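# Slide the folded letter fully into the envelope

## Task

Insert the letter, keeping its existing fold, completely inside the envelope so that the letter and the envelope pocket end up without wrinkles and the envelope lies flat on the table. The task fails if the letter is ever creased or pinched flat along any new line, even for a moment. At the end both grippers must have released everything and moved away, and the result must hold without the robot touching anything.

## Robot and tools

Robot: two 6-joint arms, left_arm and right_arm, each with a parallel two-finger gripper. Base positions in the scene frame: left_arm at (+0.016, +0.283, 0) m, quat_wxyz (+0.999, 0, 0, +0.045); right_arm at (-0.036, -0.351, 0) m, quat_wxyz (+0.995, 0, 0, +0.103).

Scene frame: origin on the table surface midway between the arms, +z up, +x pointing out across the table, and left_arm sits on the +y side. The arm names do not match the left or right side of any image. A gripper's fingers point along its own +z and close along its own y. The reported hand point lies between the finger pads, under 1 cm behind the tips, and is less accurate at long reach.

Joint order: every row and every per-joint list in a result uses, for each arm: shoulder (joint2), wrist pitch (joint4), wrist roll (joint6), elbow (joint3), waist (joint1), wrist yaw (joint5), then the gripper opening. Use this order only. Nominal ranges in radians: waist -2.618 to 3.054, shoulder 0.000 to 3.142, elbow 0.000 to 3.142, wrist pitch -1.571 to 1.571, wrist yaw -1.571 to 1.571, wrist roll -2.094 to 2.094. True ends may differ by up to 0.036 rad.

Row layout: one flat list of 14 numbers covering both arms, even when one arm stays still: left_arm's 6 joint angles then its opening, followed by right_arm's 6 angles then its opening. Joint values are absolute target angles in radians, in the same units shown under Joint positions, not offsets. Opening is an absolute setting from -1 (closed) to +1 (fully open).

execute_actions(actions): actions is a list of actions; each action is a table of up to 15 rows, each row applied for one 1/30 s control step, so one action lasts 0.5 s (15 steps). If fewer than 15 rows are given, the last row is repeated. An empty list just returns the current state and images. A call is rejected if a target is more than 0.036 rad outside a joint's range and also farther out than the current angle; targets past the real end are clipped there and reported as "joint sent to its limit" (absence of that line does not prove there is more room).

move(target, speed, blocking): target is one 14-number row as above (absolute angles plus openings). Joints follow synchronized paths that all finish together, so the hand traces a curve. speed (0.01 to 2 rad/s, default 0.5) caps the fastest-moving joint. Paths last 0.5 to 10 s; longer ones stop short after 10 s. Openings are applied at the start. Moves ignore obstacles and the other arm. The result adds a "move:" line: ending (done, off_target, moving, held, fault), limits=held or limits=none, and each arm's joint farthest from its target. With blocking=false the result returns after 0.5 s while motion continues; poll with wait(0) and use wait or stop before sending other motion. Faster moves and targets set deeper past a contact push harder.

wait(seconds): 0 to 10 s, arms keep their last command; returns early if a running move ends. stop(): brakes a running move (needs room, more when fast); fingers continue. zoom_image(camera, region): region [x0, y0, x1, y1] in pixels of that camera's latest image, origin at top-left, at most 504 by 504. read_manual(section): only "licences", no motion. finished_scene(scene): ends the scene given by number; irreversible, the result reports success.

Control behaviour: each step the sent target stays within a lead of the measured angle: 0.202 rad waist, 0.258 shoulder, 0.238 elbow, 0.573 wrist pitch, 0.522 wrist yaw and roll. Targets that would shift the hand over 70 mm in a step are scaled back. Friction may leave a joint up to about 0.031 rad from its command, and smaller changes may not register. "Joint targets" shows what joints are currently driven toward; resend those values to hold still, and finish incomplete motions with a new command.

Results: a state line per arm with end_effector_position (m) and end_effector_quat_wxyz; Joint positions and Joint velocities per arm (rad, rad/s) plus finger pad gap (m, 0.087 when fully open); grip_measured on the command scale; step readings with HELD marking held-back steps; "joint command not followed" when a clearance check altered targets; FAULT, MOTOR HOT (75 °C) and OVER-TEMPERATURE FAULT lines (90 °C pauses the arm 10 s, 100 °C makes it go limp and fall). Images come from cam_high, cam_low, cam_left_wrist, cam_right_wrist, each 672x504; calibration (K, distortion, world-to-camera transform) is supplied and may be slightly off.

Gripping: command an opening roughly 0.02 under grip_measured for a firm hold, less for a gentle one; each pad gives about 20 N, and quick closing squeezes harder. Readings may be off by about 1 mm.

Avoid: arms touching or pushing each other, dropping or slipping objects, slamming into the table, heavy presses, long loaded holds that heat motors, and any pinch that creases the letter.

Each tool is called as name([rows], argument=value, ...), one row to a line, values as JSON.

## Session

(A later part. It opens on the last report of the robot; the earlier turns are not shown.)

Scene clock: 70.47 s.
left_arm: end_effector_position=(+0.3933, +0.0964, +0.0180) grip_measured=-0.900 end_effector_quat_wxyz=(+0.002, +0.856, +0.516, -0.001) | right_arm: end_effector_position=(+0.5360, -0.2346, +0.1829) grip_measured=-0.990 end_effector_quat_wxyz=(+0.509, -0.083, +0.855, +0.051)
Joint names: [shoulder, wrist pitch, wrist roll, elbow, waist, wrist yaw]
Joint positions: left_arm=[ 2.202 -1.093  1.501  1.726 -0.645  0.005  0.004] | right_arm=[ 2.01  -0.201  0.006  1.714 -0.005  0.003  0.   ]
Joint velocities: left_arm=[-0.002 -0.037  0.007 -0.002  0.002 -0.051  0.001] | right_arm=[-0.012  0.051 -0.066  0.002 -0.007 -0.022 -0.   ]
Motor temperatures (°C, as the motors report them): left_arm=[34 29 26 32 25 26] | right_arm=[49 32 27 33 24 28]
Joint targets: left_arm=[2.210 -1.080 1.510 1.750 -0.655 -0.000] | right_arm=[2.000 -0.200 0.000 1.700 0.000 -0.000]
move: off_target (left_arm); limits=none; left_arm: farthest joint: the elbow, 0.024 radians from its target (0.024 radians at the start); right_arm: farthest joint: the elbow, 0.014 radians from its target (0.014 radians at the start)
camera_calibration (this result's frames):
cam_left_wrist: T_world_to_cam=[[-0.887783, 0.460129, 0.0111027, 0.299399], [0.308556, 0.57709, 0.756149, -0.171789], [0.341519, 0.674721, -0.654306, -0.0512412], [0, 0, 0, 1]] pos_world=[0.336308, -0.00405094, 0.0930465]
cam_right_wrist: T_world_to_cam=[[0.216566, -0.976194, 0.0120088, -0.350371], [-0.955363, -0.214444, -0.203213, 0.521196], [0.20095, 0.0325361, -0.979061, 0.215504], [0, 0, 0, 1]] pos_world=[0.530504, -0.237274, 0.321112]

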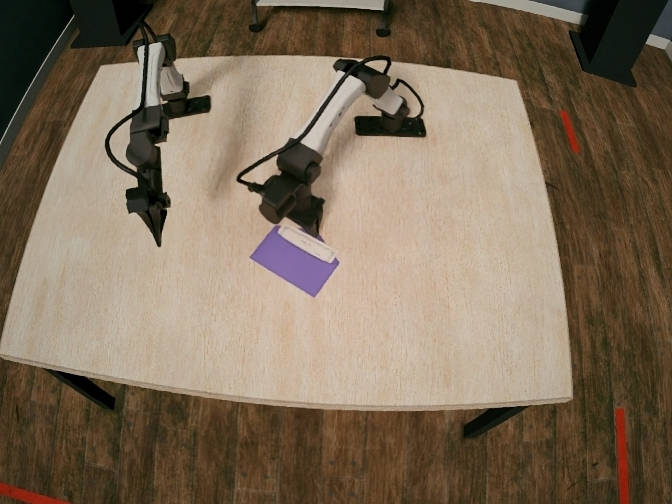

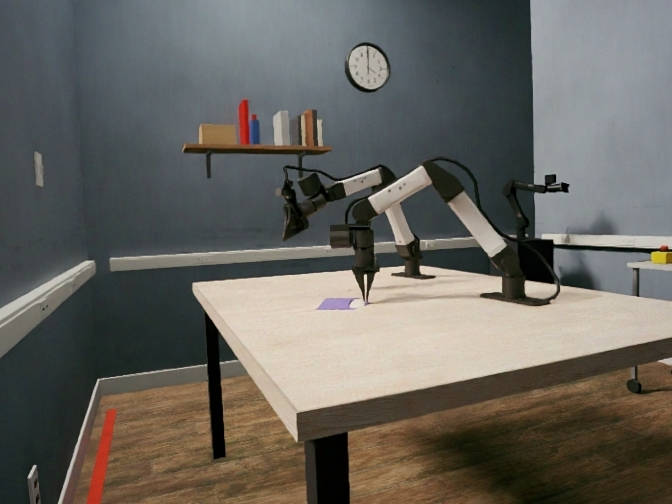

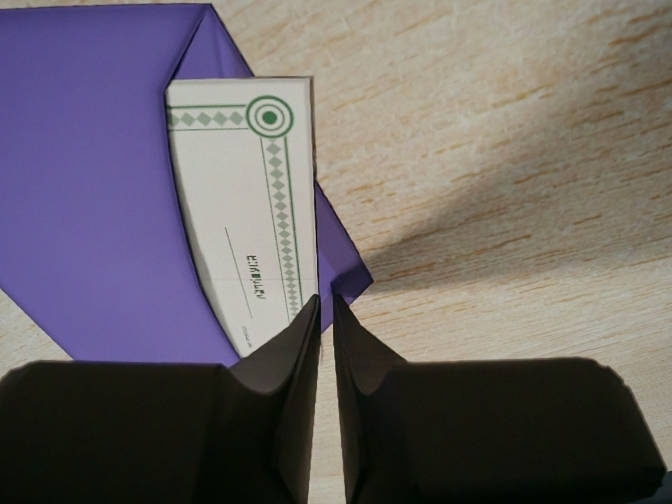

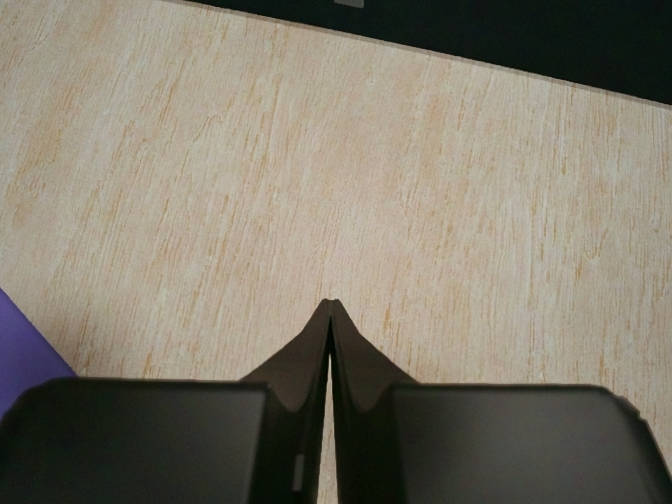

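move(target=[2.25,-1.065,1.51,1.75,-0.655,0,-0.9,2.0,-0.2,0,1.7,0,0,-1], speed=0.05)

execute_actions([
  [[2.25,-1.065,1.51,1.75,-0.655,0,-0.75,2.0,-0.2,0,1.7,0,0,-1]],
  [[2.25,-1.065,1.51,1.75,-0.655,0,-0.6,2.0,-0.2,0,1.7,0,0,-1]],
  [[2.25,-1.065,1.51,1.75,-0.655,0,-0.45,2.0,-0.2,0,1.7,0,0,-1]],
])

Scene clock: 71.80 s.
left_arm: end_effector_position=(+0.3929, +0.0969, +0.0122) grip_measured=-0.900 end_effector_quat_wxyz=(-0.003, +0.856, +0.516, -0.004) | right_arm: end_effector_position=(+0.5360, -0.2346, +0.1829) grip_measured=-0.990 end_effector_quat_wxyz=(+0.509, -0.083, +0.855, +0.051)
Joint names: [shoulder, wrist pitch, wrist roll, elbow, waist, wrist yaw]
Joint positions: left_arm=[ 2.217 -1.089  1.501  1.726 -0.645  0.003  0.004] | right_arm=[ 2.01  -0.201  0.006  1.714 -0.005  0.003  0.   ]
Joint velocities: left_arm=[ 0.002  0.066 -0.007  0.007  0.002 -0.051 -0.001] | right_arm=[ 0.002 -0.037 -0.022  0.012  0.007 -0.022 -0.   ]
Motor temperatures (°C, as the motors report them): left_arm=[34 29 26 32 25 26] | right_arm=[49 32 27 33 24 28]
Joint targets: left_arm=[2.250 -1.065 1.510 1.750 -0.655 0.000] | right_arm=[2.000 -0.200 -0.000 1.700 0.000 0.000]
move: off_target (left_arm); limits=none; left_arm: farthest joint: the shoulder, 0.033 radians from its target (0.048 radians at the start); right_arm: farthest joint: the elbow, 0.014 radians from its target (0.014 radians at the start)
camera_calibration (this result's frames):
cam_left_wrist: T_world_to_cam=[[-0.887628, 0.460015, 0.0224224, 0.298628], [0.315459, 0.571784, 0.75733, -0.169821], [0.335562, 0.6793, -0.652648, -0.053316], [0, 0, 0, 1]] pos_world=[0.336533, -0.00405503, 0.0871176]
cam_right_wrist: T_world_to_cam=[[0.216566, -0.976194, 0.0120088, -0.350371], [-0.955363, -0.214444, -0.203213, 0.521196], [0.20095, 0.0325361, -0.979061, 0.215504], [0, 0, 0, 1]] pos_world=[0.530504, -0.237274, 0.321112]

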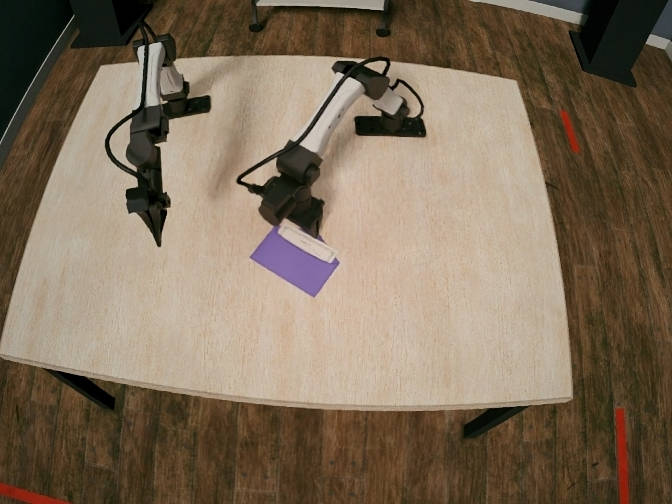

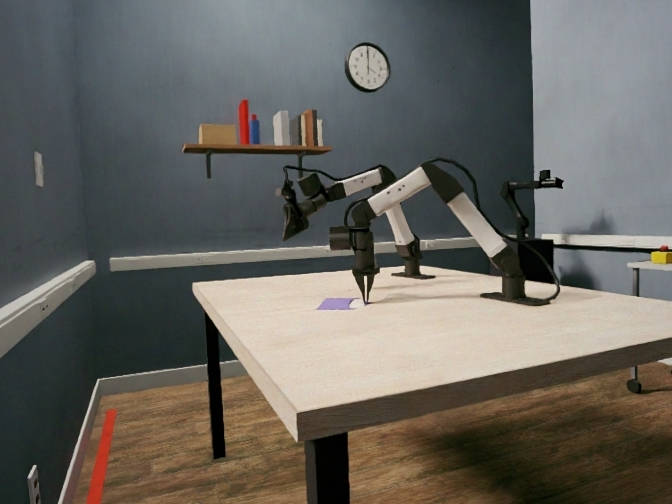

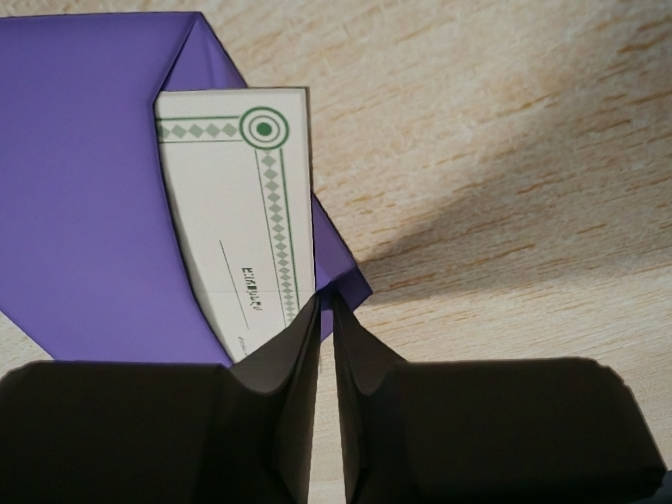

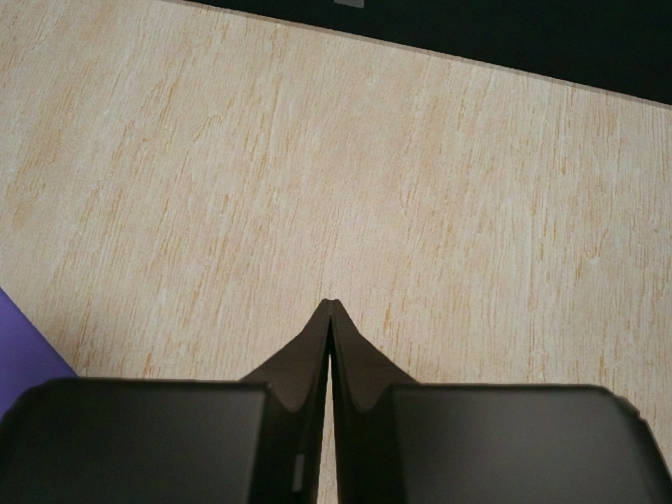

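Scene clock: 73.30 s.
left_arm: end_effector_position=(+0.3949, +0.0972, +0.0124) grip_measured=-0.450 end_effector_quat_wxyz=(-0.004, +0.856, +0.516, +0.000) | right_arm: end_effector_position=(+0.5360, -0.2346, +0.1829) grip_measured=-0.990 end_effector_quat_wxyz=(+0.509, -0.083, +0.855, +0.051)
Joint names: [shoulder, wrist pitch, wrist roll, elbow, waist, wrist yaw]
Joint positions: left_arm=[ 2.221 -1.09   1.501  1.733 -0.645 -0.004  0.024] | right_arm=[ 2.01  -0.201  0.006  1.714 -0.005  0.003  0.   ]
Joint velocities: left_arm=[-0.017 -0.007 -0.081 -0.012  0.022  0.007  0.   ] | right_arm=[ 0.032  0.007 -0.022 -0.007  0.007 -0.051 -0.001]
Motor temperatures (°C, as the motors report them): left_arm=[35 29 26 33 25 26] | right_arm=[49 33 27 33 24 28]
Joint targets: left_arm=[2.250 -1.065 1.510 1.750 -0.655 0.000] | right_arm=[2.000 -0.200 -0.000 1.700 0.000 0.000]
Step readings (joint positions; steps 1 to 15: 1st action; 16 to 30: 2nd action; 31 to 45: 3rd action):
0: left_arm=[2.217 -1.089 1.501 1.726 -0.645 0.003] | right_arm=[2.010 -0.201 0.006 1.714 -0.005 0.003]
1: left_arm=[2.217 -1.089 1.501 1.726 -0.645 0.003] | right_arm=[2.010 -0.201 0.006 1.714 -0.005 0.003]
2: left_arm=[2.217 -1.089 1.501 1.726 -0.645 0.001] | right_arm=[2.010 -0.201 0.006 1.714 -0.005 0.003]
4: left_arm=[2.217 -1.089 1.501 1.726 -0.645 0.001] | right_arm=[2.010 -0.201 0.006 1.714 -0.005 0.003]
8: left_arm=[2.217 -1.089 1.501 1.726 -0.645 0.001] | right_arm=[2.010 -0.201 0.006 1.714 -0.005 0.003]
15: left_arm=[2.217 -1.089 1.501 1.726 -0.645 0.001] | right_arm=[2.010 -0.201 0.006 1.714 -0.005 0.003]
16: left_arm=[2.217 -1.089 1.501 1.726 -0.645 0.000] | right_arm=[2.010 -0.201 0.006 1.714 -0.005 0.003]
17: left_arm=[2.217 -1.089 1.501 1.726 -0.645 -0.000] | right_arm=[2.010 -0.201 0.006 1.714 -0.005 0.003]
19: left_arm=[2.217 -1.089 1.501 1.726 -0.645 -0.001] | right_arm=[2.010 -0.201 0.006 1.714 -0.005 0.003]
23: left_arm=[2.221 -1.090 1.501 1.733 -0.645 -0.003] | right_arm=[2.010 -0.201 0.006 1.714 -0.005 0.003]
30: left_arm=[2.221 -1.090 1.501 1.733 -0.645 -0.003] | right_arm=[2.010 -0.201 0.006 1.714 -0.005 0.003]
31: left_arm=[2.221 -1.090 1.501 1.733 -0.645 -0.003] | right_arm=[2.010 -0.201 0.006 1.714 -0.005 0.003]
32: left_arm=[2.221 -1.090 1.501 1.733 -0.645 -0.004] | right_arm=[2.010 -0.201 0.006 1.714 -0.005 0.003]
34: left_arm=[2.221 -1.090 1.501 1.733 -0.645 -0.004] | right_arm=[2.010 -0.201 0.006 1.714 -0.005 0.003]
38: left_arm=[2.221 -1.090 1.501 1.733 -0.645 -0.004] | right_arm=[2.010 -0.201 0.006 1.714 -0.005 0.003]
45: Joint positions above
camera_calibration (this result's frames):
cam_left_wrist: T_world_to_cam=[[-0.887716, 0.459959, 0.01996, 0.300373], [0.311358, 0.567852, 0.761971, -0.168745], [0.339141, 0.682628, -0.647304, -0.0558823], [0, 0, 0, 1]] pos_world=[0.338138, -0.00419023, 0.0864106]
cam_right_wrist: T_world_to_cam=[[0.216566, -0.976194, 0.0120088, -0.350371], [-0.955363, -0.214444, -0.203213, 0.521196], [0.20095, 0.0325361, -0.979061, 0.215504], [0, 0, 0, 1]] pos_world=[0.530504, -0.237274, 0.321112]

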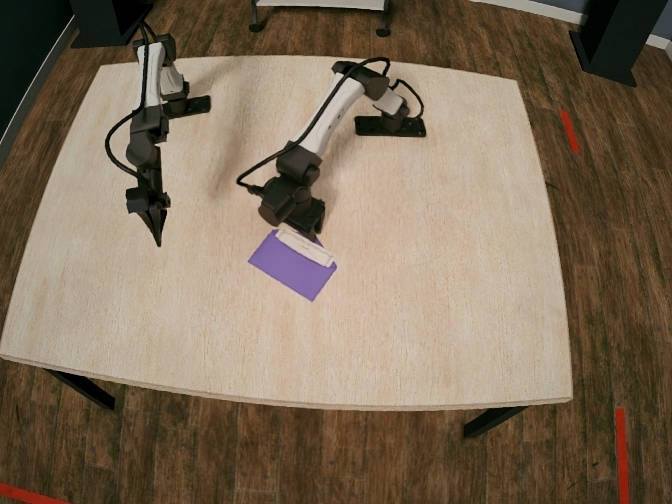

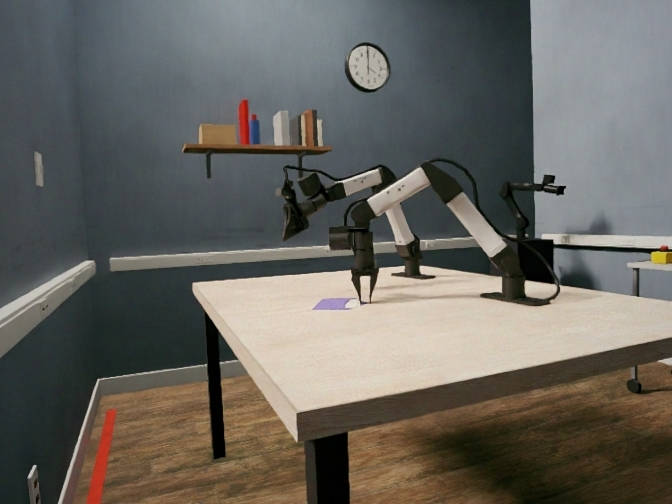

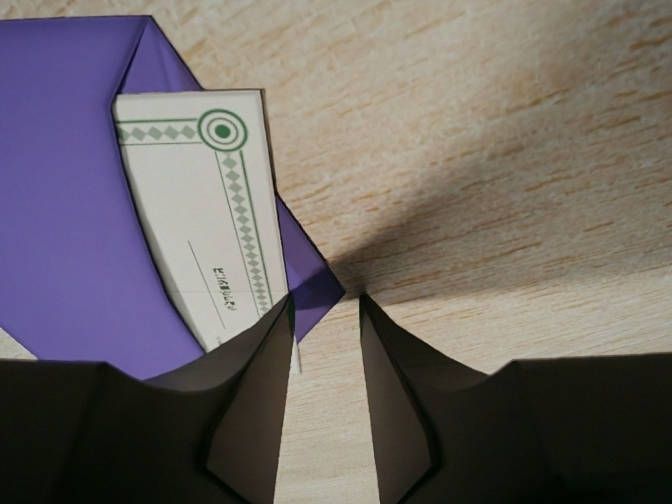

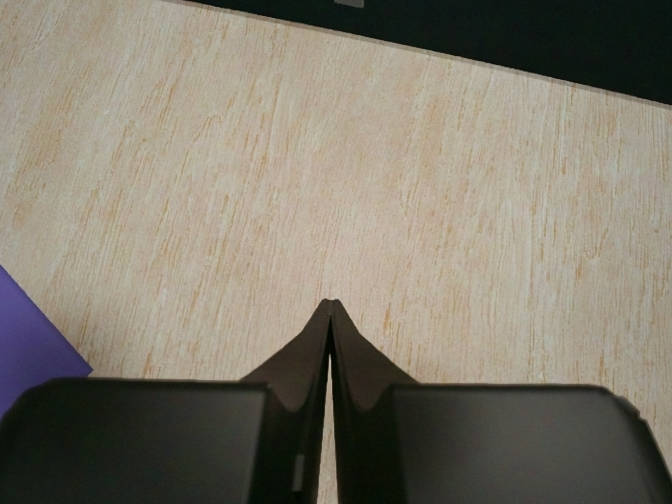

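move(target=[2.17,-1.065,1.51,1.75,-0.655,0,-0.45,2.0,-0.2,0,1.7,0,0,-1], speed=0.1)

move(target=[2.255,-1.05,1.51,1.75,-0.655,0,-1,2.0,-0.2,0,1.7,0,0,-1], speed=0.05)

execute_actions([
  [[2.255,-1.05,1.51,1.75,-0.655,0,-0.88,2.0,-0.2,0,1.7,0,0,-1]],
  [[2.255,-1.05,1.51,1.75,-0.655,0,-0.76,2.0,-0.2,0,1.7,0,0,-1]],
])

Scene clock: 74.37 s.
left_arm: end_effector_position=(+0.4002, +0.0940, +0.0253) grip_measured=-0.450 end_effector_quat_wxyz=(+0.016, +0.856, +0.516, +0.010) | right_arm: end_effector_position=(+0.5360, -0.2346, +0.1829) grip_measured=-0.990 end_effector_quat_wxyz=(+0.509, -0.083, +0.855, +0.051)
Joint names: [shoulder, wrist pitch, wrist roll, elbow, waist, wrist yaw]
Joint positions: left_arm=[ 2.189 -1.077  1.501  1.733 -0.645 -0.004  0.024] | right_arm=[ 2.01  -0.201  0.006  1.714 -0.005  0.003  0.   ]
Joint velocities: left_arm=[-0.007  0.066  0.051 -0.007 -0.012 -0.051 -0.001] | right_arm=[ 0.007  0.037 -0.051 -0.002 -0.002 -0.037 -0.001]
Motor temperatures (°C, as the motors report them): left_arm=[35 29 26 33 25 26] | right_arm=[49 33 27 33 24 28]
Joint targets: left_arm=[2.170 -1.065 1.510 1.750 -0.655 -0.000] | right_arm=[2.000 -0.200 -0.000 1.700 -0.000 -0.000]
move: done; limits=none; left_arm: farthest joint: the shoulder, 0.019 radians from its target (0.051 radians at the start); right_arm: farthest joint: the elbow, 0.014 radians from its target (0.014 radians at the start)
camera_calibration (this result's frames):
cam_left_wrist: T_world_to_cam=[[-0.887631, 0.4599, -0.0245642, 0.307371], [0.282344, 0.585525, 0.759897, -0.168424], [0.36386, 0.667572, -0.64958, -0.055537], [0, 0, 0, 1]] pos_world=[0.340593, -0.0056689, 0.0994593]
cam_right_wrist: T_world_to_cam=[[0.216566, -0.976194, 0.0120088, -0.350371], [-0.955363, -0.214444, -0.203213, 0.521196], [0.20095, 0.0325361, -0.979061, 0.215504], [0, 0, 0, 1]] pos_world=[0.530504, -0.237274, 0.321112]

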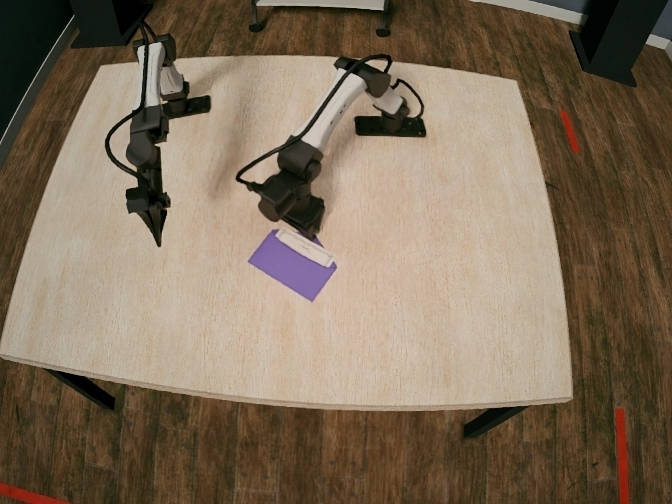

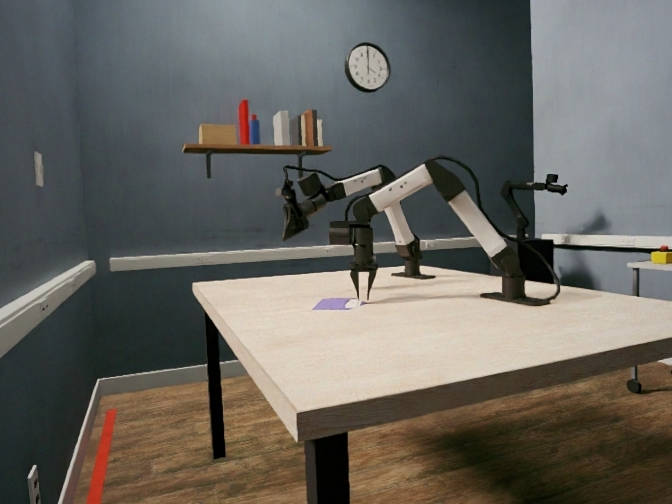

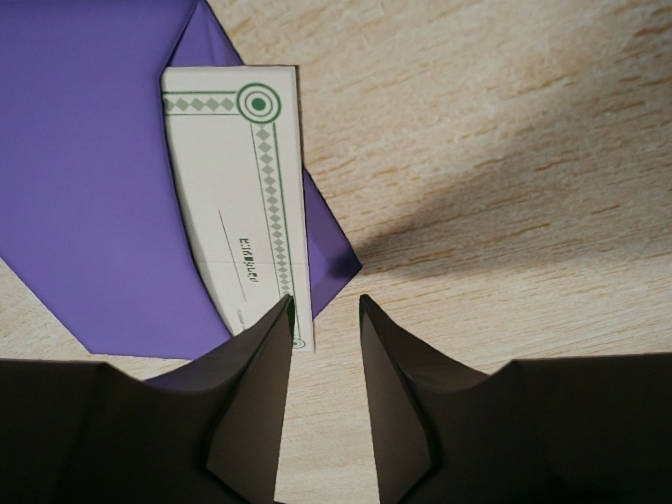

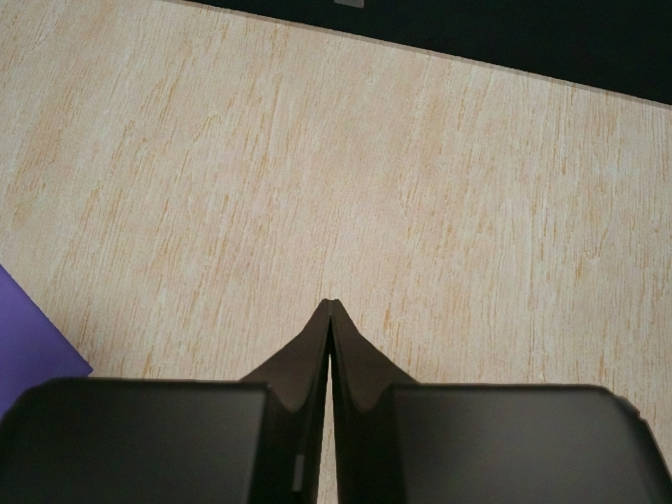

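Scene clock: 75.90 s.
left_arm: end_effector_position=(+0.3984, +0.0951, +0.0119) grip_measured=-1.000 end_effector_quat_wxyz=(+0.003, +0.856, +0.516, +0.004) | right_arm: end_effector_position=(+0.5360, -0.2346, +0.1829) grip_measured=-0.990 end_effector_quat_wxyz=(+0.509, -0.083, +0.855, +0.051)
Joint names: [shoulder, wrist pitch, wrist roll, elbow, waist, wrist yaw]
Joint positions: left_arm=[ 2.222 -1.073  1.501  1.733 -0.645 -0.005  0.   ] | right_arm=[ 2.01  -0.201  0.006  1.714 -0.005  0.003  0.   ]
Joint velocities: left_arm=[-0.007  0.051 -0.11  -0.007 -0.012 -0.051  0.   ] | right_arm=[-0.012  0.007  0.007 -0.007  0.007 -0.022  0.001]
Motor temperatures (°C, as the motors report them): left_arm=[35 29 26 33 25 26] | right_arm=[49 33 27 33 24 28]
Joint targets: left_arm=[2.255 -1.050 1.510 1.750 -0.655 -0.000] | right_arm=[2.000 -0.200 0.000 1.700 -0.000 0.000]
move: off_target (left_arm); limits=none; left_arm: farthest joint: the shoulder, 0.033 radians from its target (0.066 radians at the start); right_arm: farthest joint: the elbow, 0.014 radians from its target (0.014 radians at the start)
camera_calibration (this result's frames):
cam_left_wrist: T_world_to_cam=[[-0.887882, 0.460051, 0.00430868, 0.304692], [0.300927, 0.573644, 0.761823, -0.164721], [0.348006, 0.677706, -0.64777, -0.059056], [0, 0, 0, 1]] pos_world=[0.340652, -0.00565993, 0.0859209]
cam_right_wrist: T_world_to_cam=[[0.216566, -0.976194, 0.0120088, -0.350371], [-0.955363, -0.214444, -0.203213, 0.521196], [0.20095, 0.0325361, -0.979061, 0.215504], [0, 0, 0, 1]] pos_world=[0.530504, -0.237274, 0.321112]

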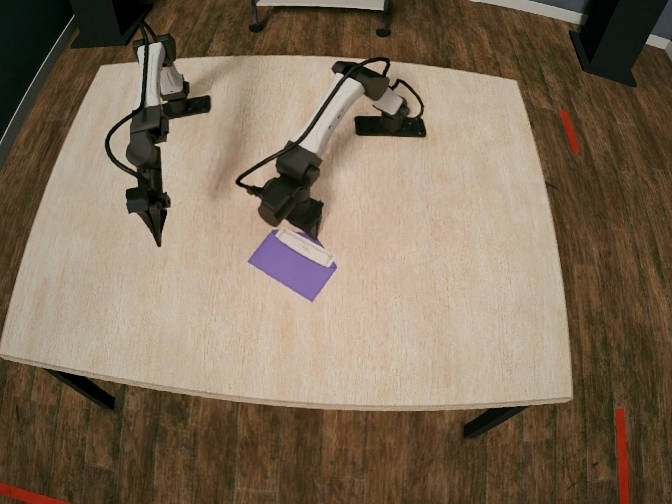

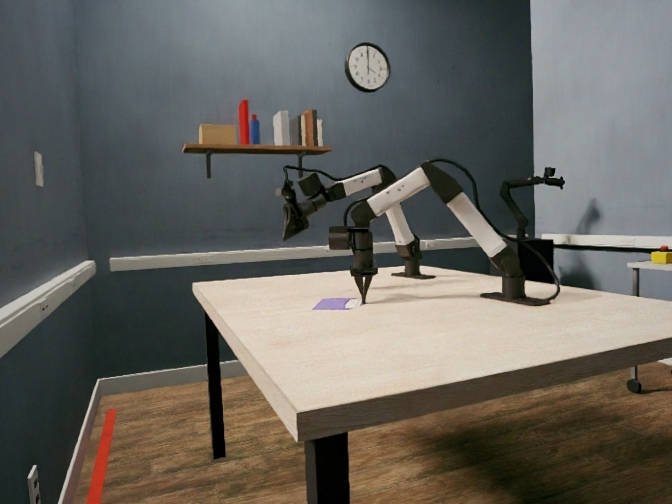

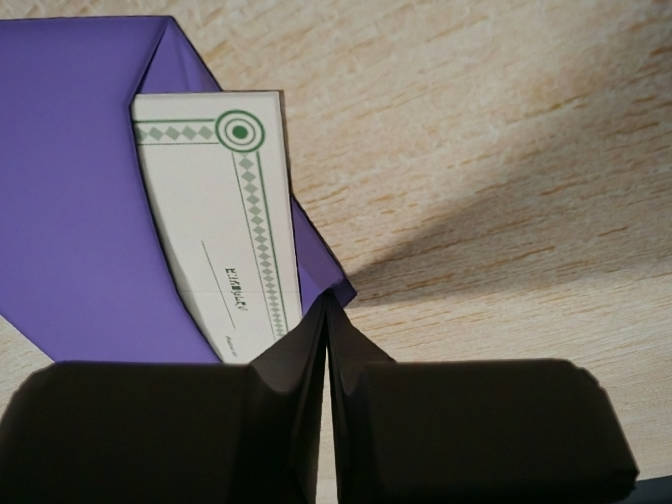

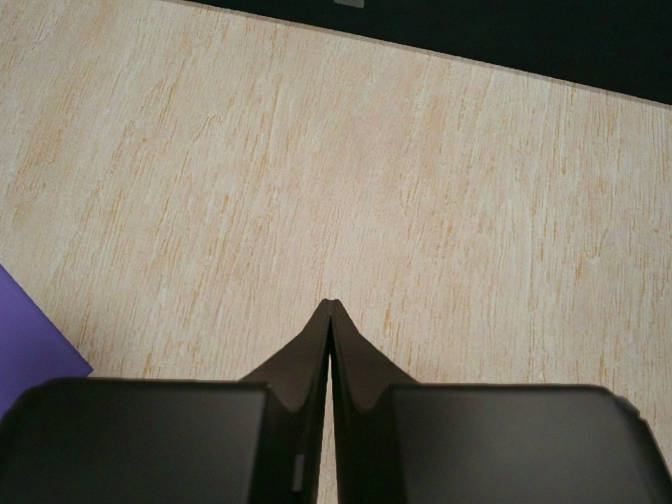

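Scene clock: 76.90 s.
left_arm: end_effector_position=(+0.4011, +0.0938, +0.0120) grip_measured=-0.760 end_effector_quat_wxyz=(+0.008, +0.857, +0.516, +0.007) | right_arm: end_effector_position=(+0.5360, -0.2346, +0.1829) grip_measured=-0.990 end_effector_quat_wxyz=(+0.509, -0.083, +0.855, +0.051)
Joint names: [shoulder, wrist pitch, wrist roll, elbow, waist, wrist yaw]
Joint positions: left_arm=[ 2.222 -1.061  1.502  1.733 -0.645 -0.006  0.01 ] | right_arm=[ 2.01  -0.201  0.006  1.714 -0.005  0.003  0.   ]
Joint velocities: left_arm=[ 0.002  0.007  0.022  0.002  0.007 -0.051  0.001] | right_arm=[-0.002  0.051 -0.051 -0.002  0.002  0.022 -0.   ]
Motor temperatures (°C, as the motors report them): left_arm=[35 28 26 33 25 26] | right_arm=[50 33 27 33 24 28]
Joint targets: left_arm=[2.255 -1.050 1.510 1.750 -0.655 0.000] | right_arm=[2.000 -0.200 0.000 1.700 -0.000 0.000]
Step readings (joint positions; steps 1 to 15: 1st action; 16 to 30: 2nd action):
0: left_arm=[2.222 -1.073 1.501 1.733 -0.645 -0.005] | right_arm=[2.010 -0.201 0.006 1.714 -0.005 0.003]
1: left_arm=[2.222 -1.072 1.501 1.733 -0.645 -0.005] | right_arm=[2.010 -0.201 0.006 1.714 -0.005 0.003]
2: left_arm=[2.222 -1.069 1.501 1.733 -0.645 -0.005] | right_arm=[2.010 -0.201 0.006 1.714 -0.005 0.003]
4: left_arm=[2.222 -1.068 1.501 1.733 -0.645 -0.005] | right_arm=[2.010 -0.201 0.006 1.714 -0.005 0.003]
8: left_arm=[2.222 -1.068 1.501 1.733 -0.645 -0.005] | right_arm=[2.010 -0.201 0.006 1.714 -0.005 0.003]
15: left_arm=[2.222 -1.068 1.501 1.733 -0.645 -0.005] | right_arm=[2.010 -0.201 0.006 1.714 -0.005 0.003]
16: left_arm=[2.222 -1.065 1.502 1.733 -0.645 -0.006] | right_arm=[2.010 -0.201 0.006 1.714 -0.005 0.003]
17: left_arm=[2.222 -1.062 1.502 1.733 -0.645 -0.006] | right_arm=[2.010 -0.201 0.006 1.714 -0.005 0.003]
19: left_arm=[2.222 -1.061 1.502 1.733 -0.645 -0.006] | right_arm=[2.010 -0.201 0.006 1.714 -0.005 0.003]
23: left_arm=[2.222 -1.061 1.502 1.733 -0.645 -0.006] | right_arm=[2.010 -0.201 0.006 1.714 -0.005 0.003]
30: Joint positions above
camera_calibration (this result's frames):
cam_left_wrist: T_world_to_cam=[[-0.887347, 0.461039, -0.00759439, 0.307534], [0.293301, 0.577063, 0.762215, -0.162078], [0.355794, 0.674122, -0.647279, -0.0618224], [0, 0, 0, 1]] pos_world=[0.342423, -0.0065799, 0.0858576]
cam_right_wrist: T_world_to_cam=[[0.216566, -0.976194, 0.0120088, -0.350371], [-0.955363, -0.214444, -0.203213, 0.521196], [0.20095, 0.0325361, -0.979061, 0.215504], [0, 0, 0, 1]] pos_world=[0.530504, -0.237274, 0.321112]

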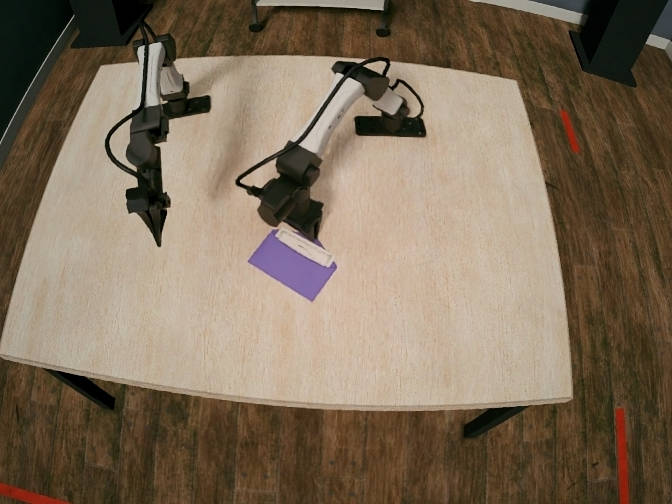

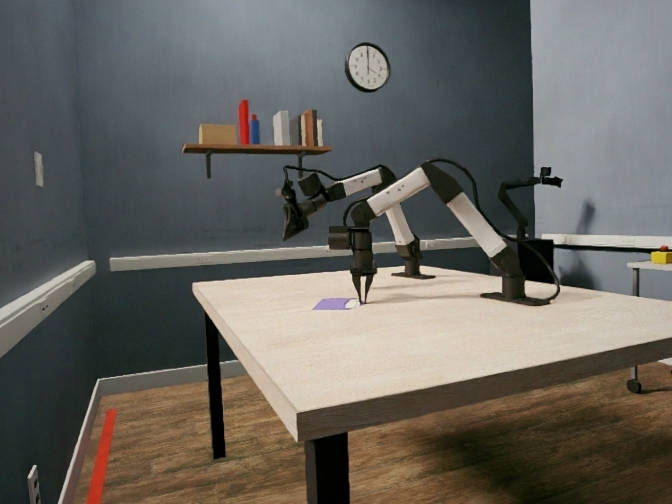

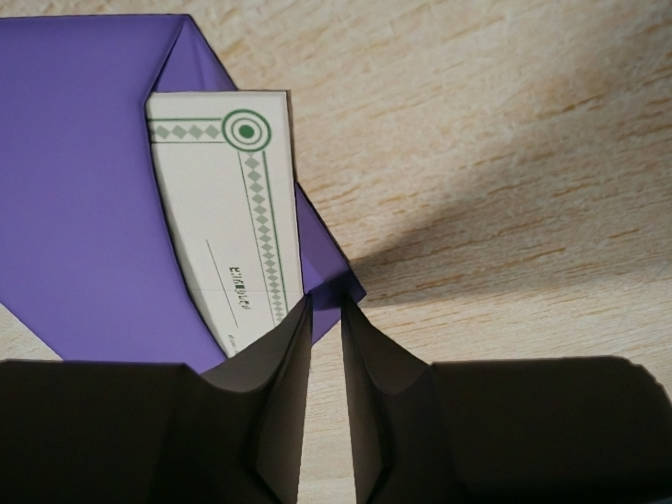

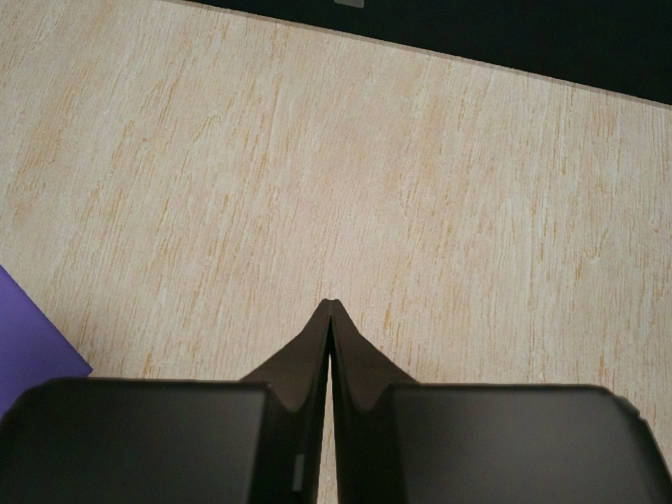

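Promising.

execute_actions([
  [[2.255,-1.065,1.51,1.75,-0.655,0,-0.64,2.0,-0.2,0,1.7,0,0,-1]],
  [[2.255,-1.065,1.51,1.75,-0.655,0,-0.52,2.0,-0.2,0,1.7,0,0,-1]],
  [[2.255,-1.065,1.51,1.75,-0.655,0,-0.4,2.0,-0.2,0,1.7,0,0,-1]],
])

Scene clock: 78.50 s.
left_arm: end_effector_position=(+0.4030, +0.0930, +0.0121) grip_measured=-0.400 end_effector_quat_wxyz=(+0.010, +0.858, +0.514, +0.010) | right_arm: end_effector_position=(+0.5360, -0.2346, +0.1829) grip_measured=-0.990 end_effector_quat_wxyz=(+0.509, -0.083, +0.855, +0.051)
Joint names: [shoulder, wrist pitch, wrist roll, elbow, waist, wrist yaw]
Joint positions: left_arm=[ 2.222 -1.054  1.506  1.733 -0.645 -0.008  0.026] | right_arm=[ 2.01  -0.201  0.006  1.714 -0.005  0.003  0.   ]
Joint velocities: left_arm=[-0.037 -0.081  0.007 -0.002 -0.012  0.022  0.   ] | right_arm=[ 0.007  0.066 -0.007 -0.002 -0.007 -0.051 -0.   ]
Motor temperatures (°C, as the motors report them): left_arm=[35 28 26 33 25 26] | right_arm=[50 33 27 33 24 28]
Joint targets: left_arm=[2.255 -1.065 1.510 1.750 -0.655 0.000] | right_arm=[2.000 -0.200 0.000 1.700 -0.000 0.000]
Step readings (joint positions; steps 1 to 15: 1st action; 16 to 30: 2nd action; 31 to 45: 3rd action):
0: left_arm=[2.222 -1.061 1.502 1.733 -0.645 -0.006] | right_arm=[2.010 -0.201 0.006 1.714 -0.005 0.003]
1: left_arm=[2.222 -1.060 1.503 1.733 -0.645 -0.007] | right_arm=[2.010 -0.201 0.006 1.714 -0.005 0.003]
2: left_arm=[2.222 -1.059 1.503 1.733 -0.645 -0.007] | right_arm=[2.010 -0.201 0.006 1.714 -0.005 0.003]
4: left_arm=[2.222 -1.058 1.504 1.733 -0.645 -0.007] | right_arm=[2.010 -0.201 0.006 1.714 -0.005 0.003]
8: left_arm=[2.222 -1.058 1.504 1.733 -0.645 -0.007] | right_arm=[2.010 -0.201 0.006 1.714 -0.005 0.003]
15: left_arm=[2.222 -1.058 1.504 1.733 -0.645 -0.007] | right_arm=[2.010 -0.201 0.006 1.714 -0.005 0.003]
16: left_arm=[2.222 -1.058 1.505 1.733 -0.645 -0.007] | right_arm=[2.010 -0.201 0.006 1.714 -0.005 0.003]
17: left_arm=[2.222 -1.057 1.505 1.733 -0.645 -0.007] | right_arm=[2.010 -0.201 0.006 1.714 -0.005 0.003]
19: left_arm=[2.222 -1.056 1.505 1.733 -0.645 -0.008] | right_arm=[2.010 -0.201 0.006 1.714 -0.005 0.003]
23: left_arm=[2.222 -1.056 1.505 1.733 -0.645 -0.008] | right_arm=[2.010 -0.201 0.006 1.714 -0.005 0.003]
30: left_arm=[2.222 -1.056 1.505 1.733 -0.645 -0.008] | right_arm=[2.010 -0.201 0.006 1.714 -0.005 0.003]
31: left_arm=[2.222 -1.056 1.506 1.733 -0.645 -0.008] | right_arm=[2.010 -0.201 0.006 1.714 -0.005 0.003]
32: left_arm=[2.222 -1.055 1.506 1.733 -0.645 -0.008] | right_arm=[2.010 -0.201 0.006 1.714 -0.005 0.003]
34: left_arm=[2.222 -1.054 1.506 1.733 -0.645 -0.008] | right_arm=[2.010 -0.201 0.006 1.714 -0.005 0.003]
38: left_arm=[2.222 -1.054 1.506 1.733 -0.645 -0.008] | right_arm=[2.010 -0.201 0.006 1.714 -0.005 0.003]
45: Joint positions above
camera_calibration (this result's frames):
cam_left_wrist: T_world_to_cam=[[-0.885523, 0.464356, -0.0149435, 0.308563], [0.289995, 0.577575, 0.763092, -0.161], [0.362977, 0.671402, -0.646116, -0.0645656], [0, 0, 0, 1]] pos_world=[0.343364, -0.00694359, 0.0857523]
cam_right_wrist: T_world_to_cam=[[0.216566, -0.976194, 0.0120088, -0.350371], [-0.955363, -0.214444, -0.203213, 0.521196], [0.20095, 0.0325361, -0.979061, 0.215504], [0, 0, 0, 1]] pos_world=[0.530504, -0.237274, 0.321112]

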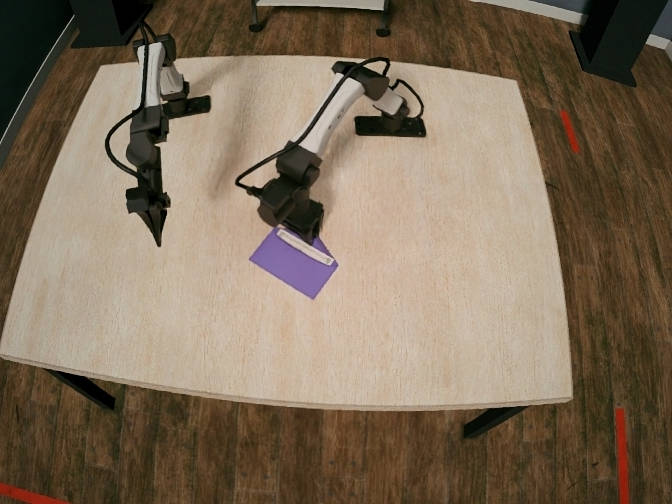

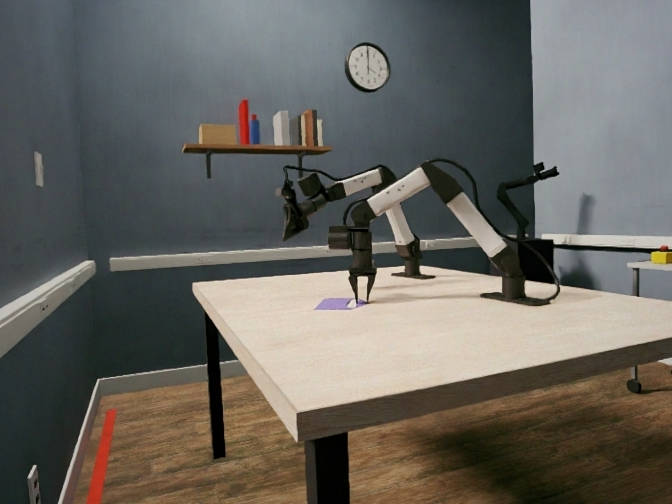

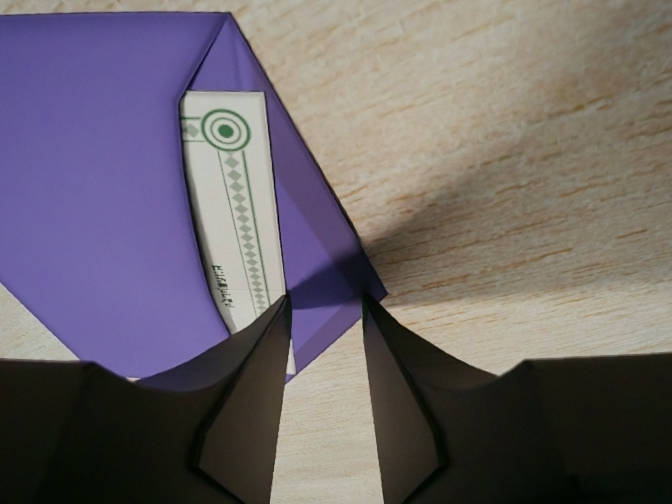

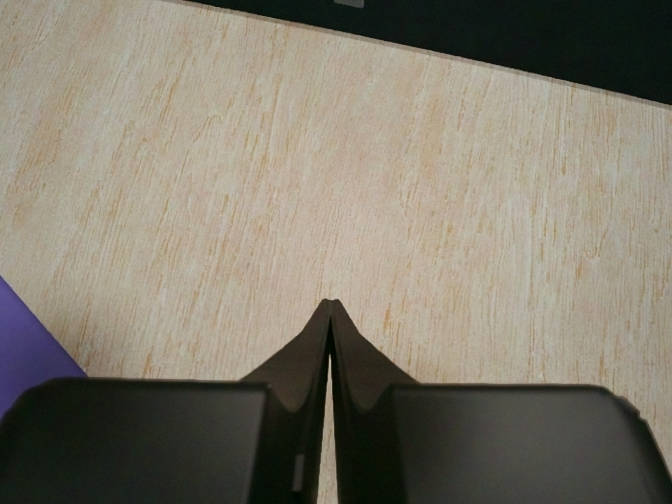

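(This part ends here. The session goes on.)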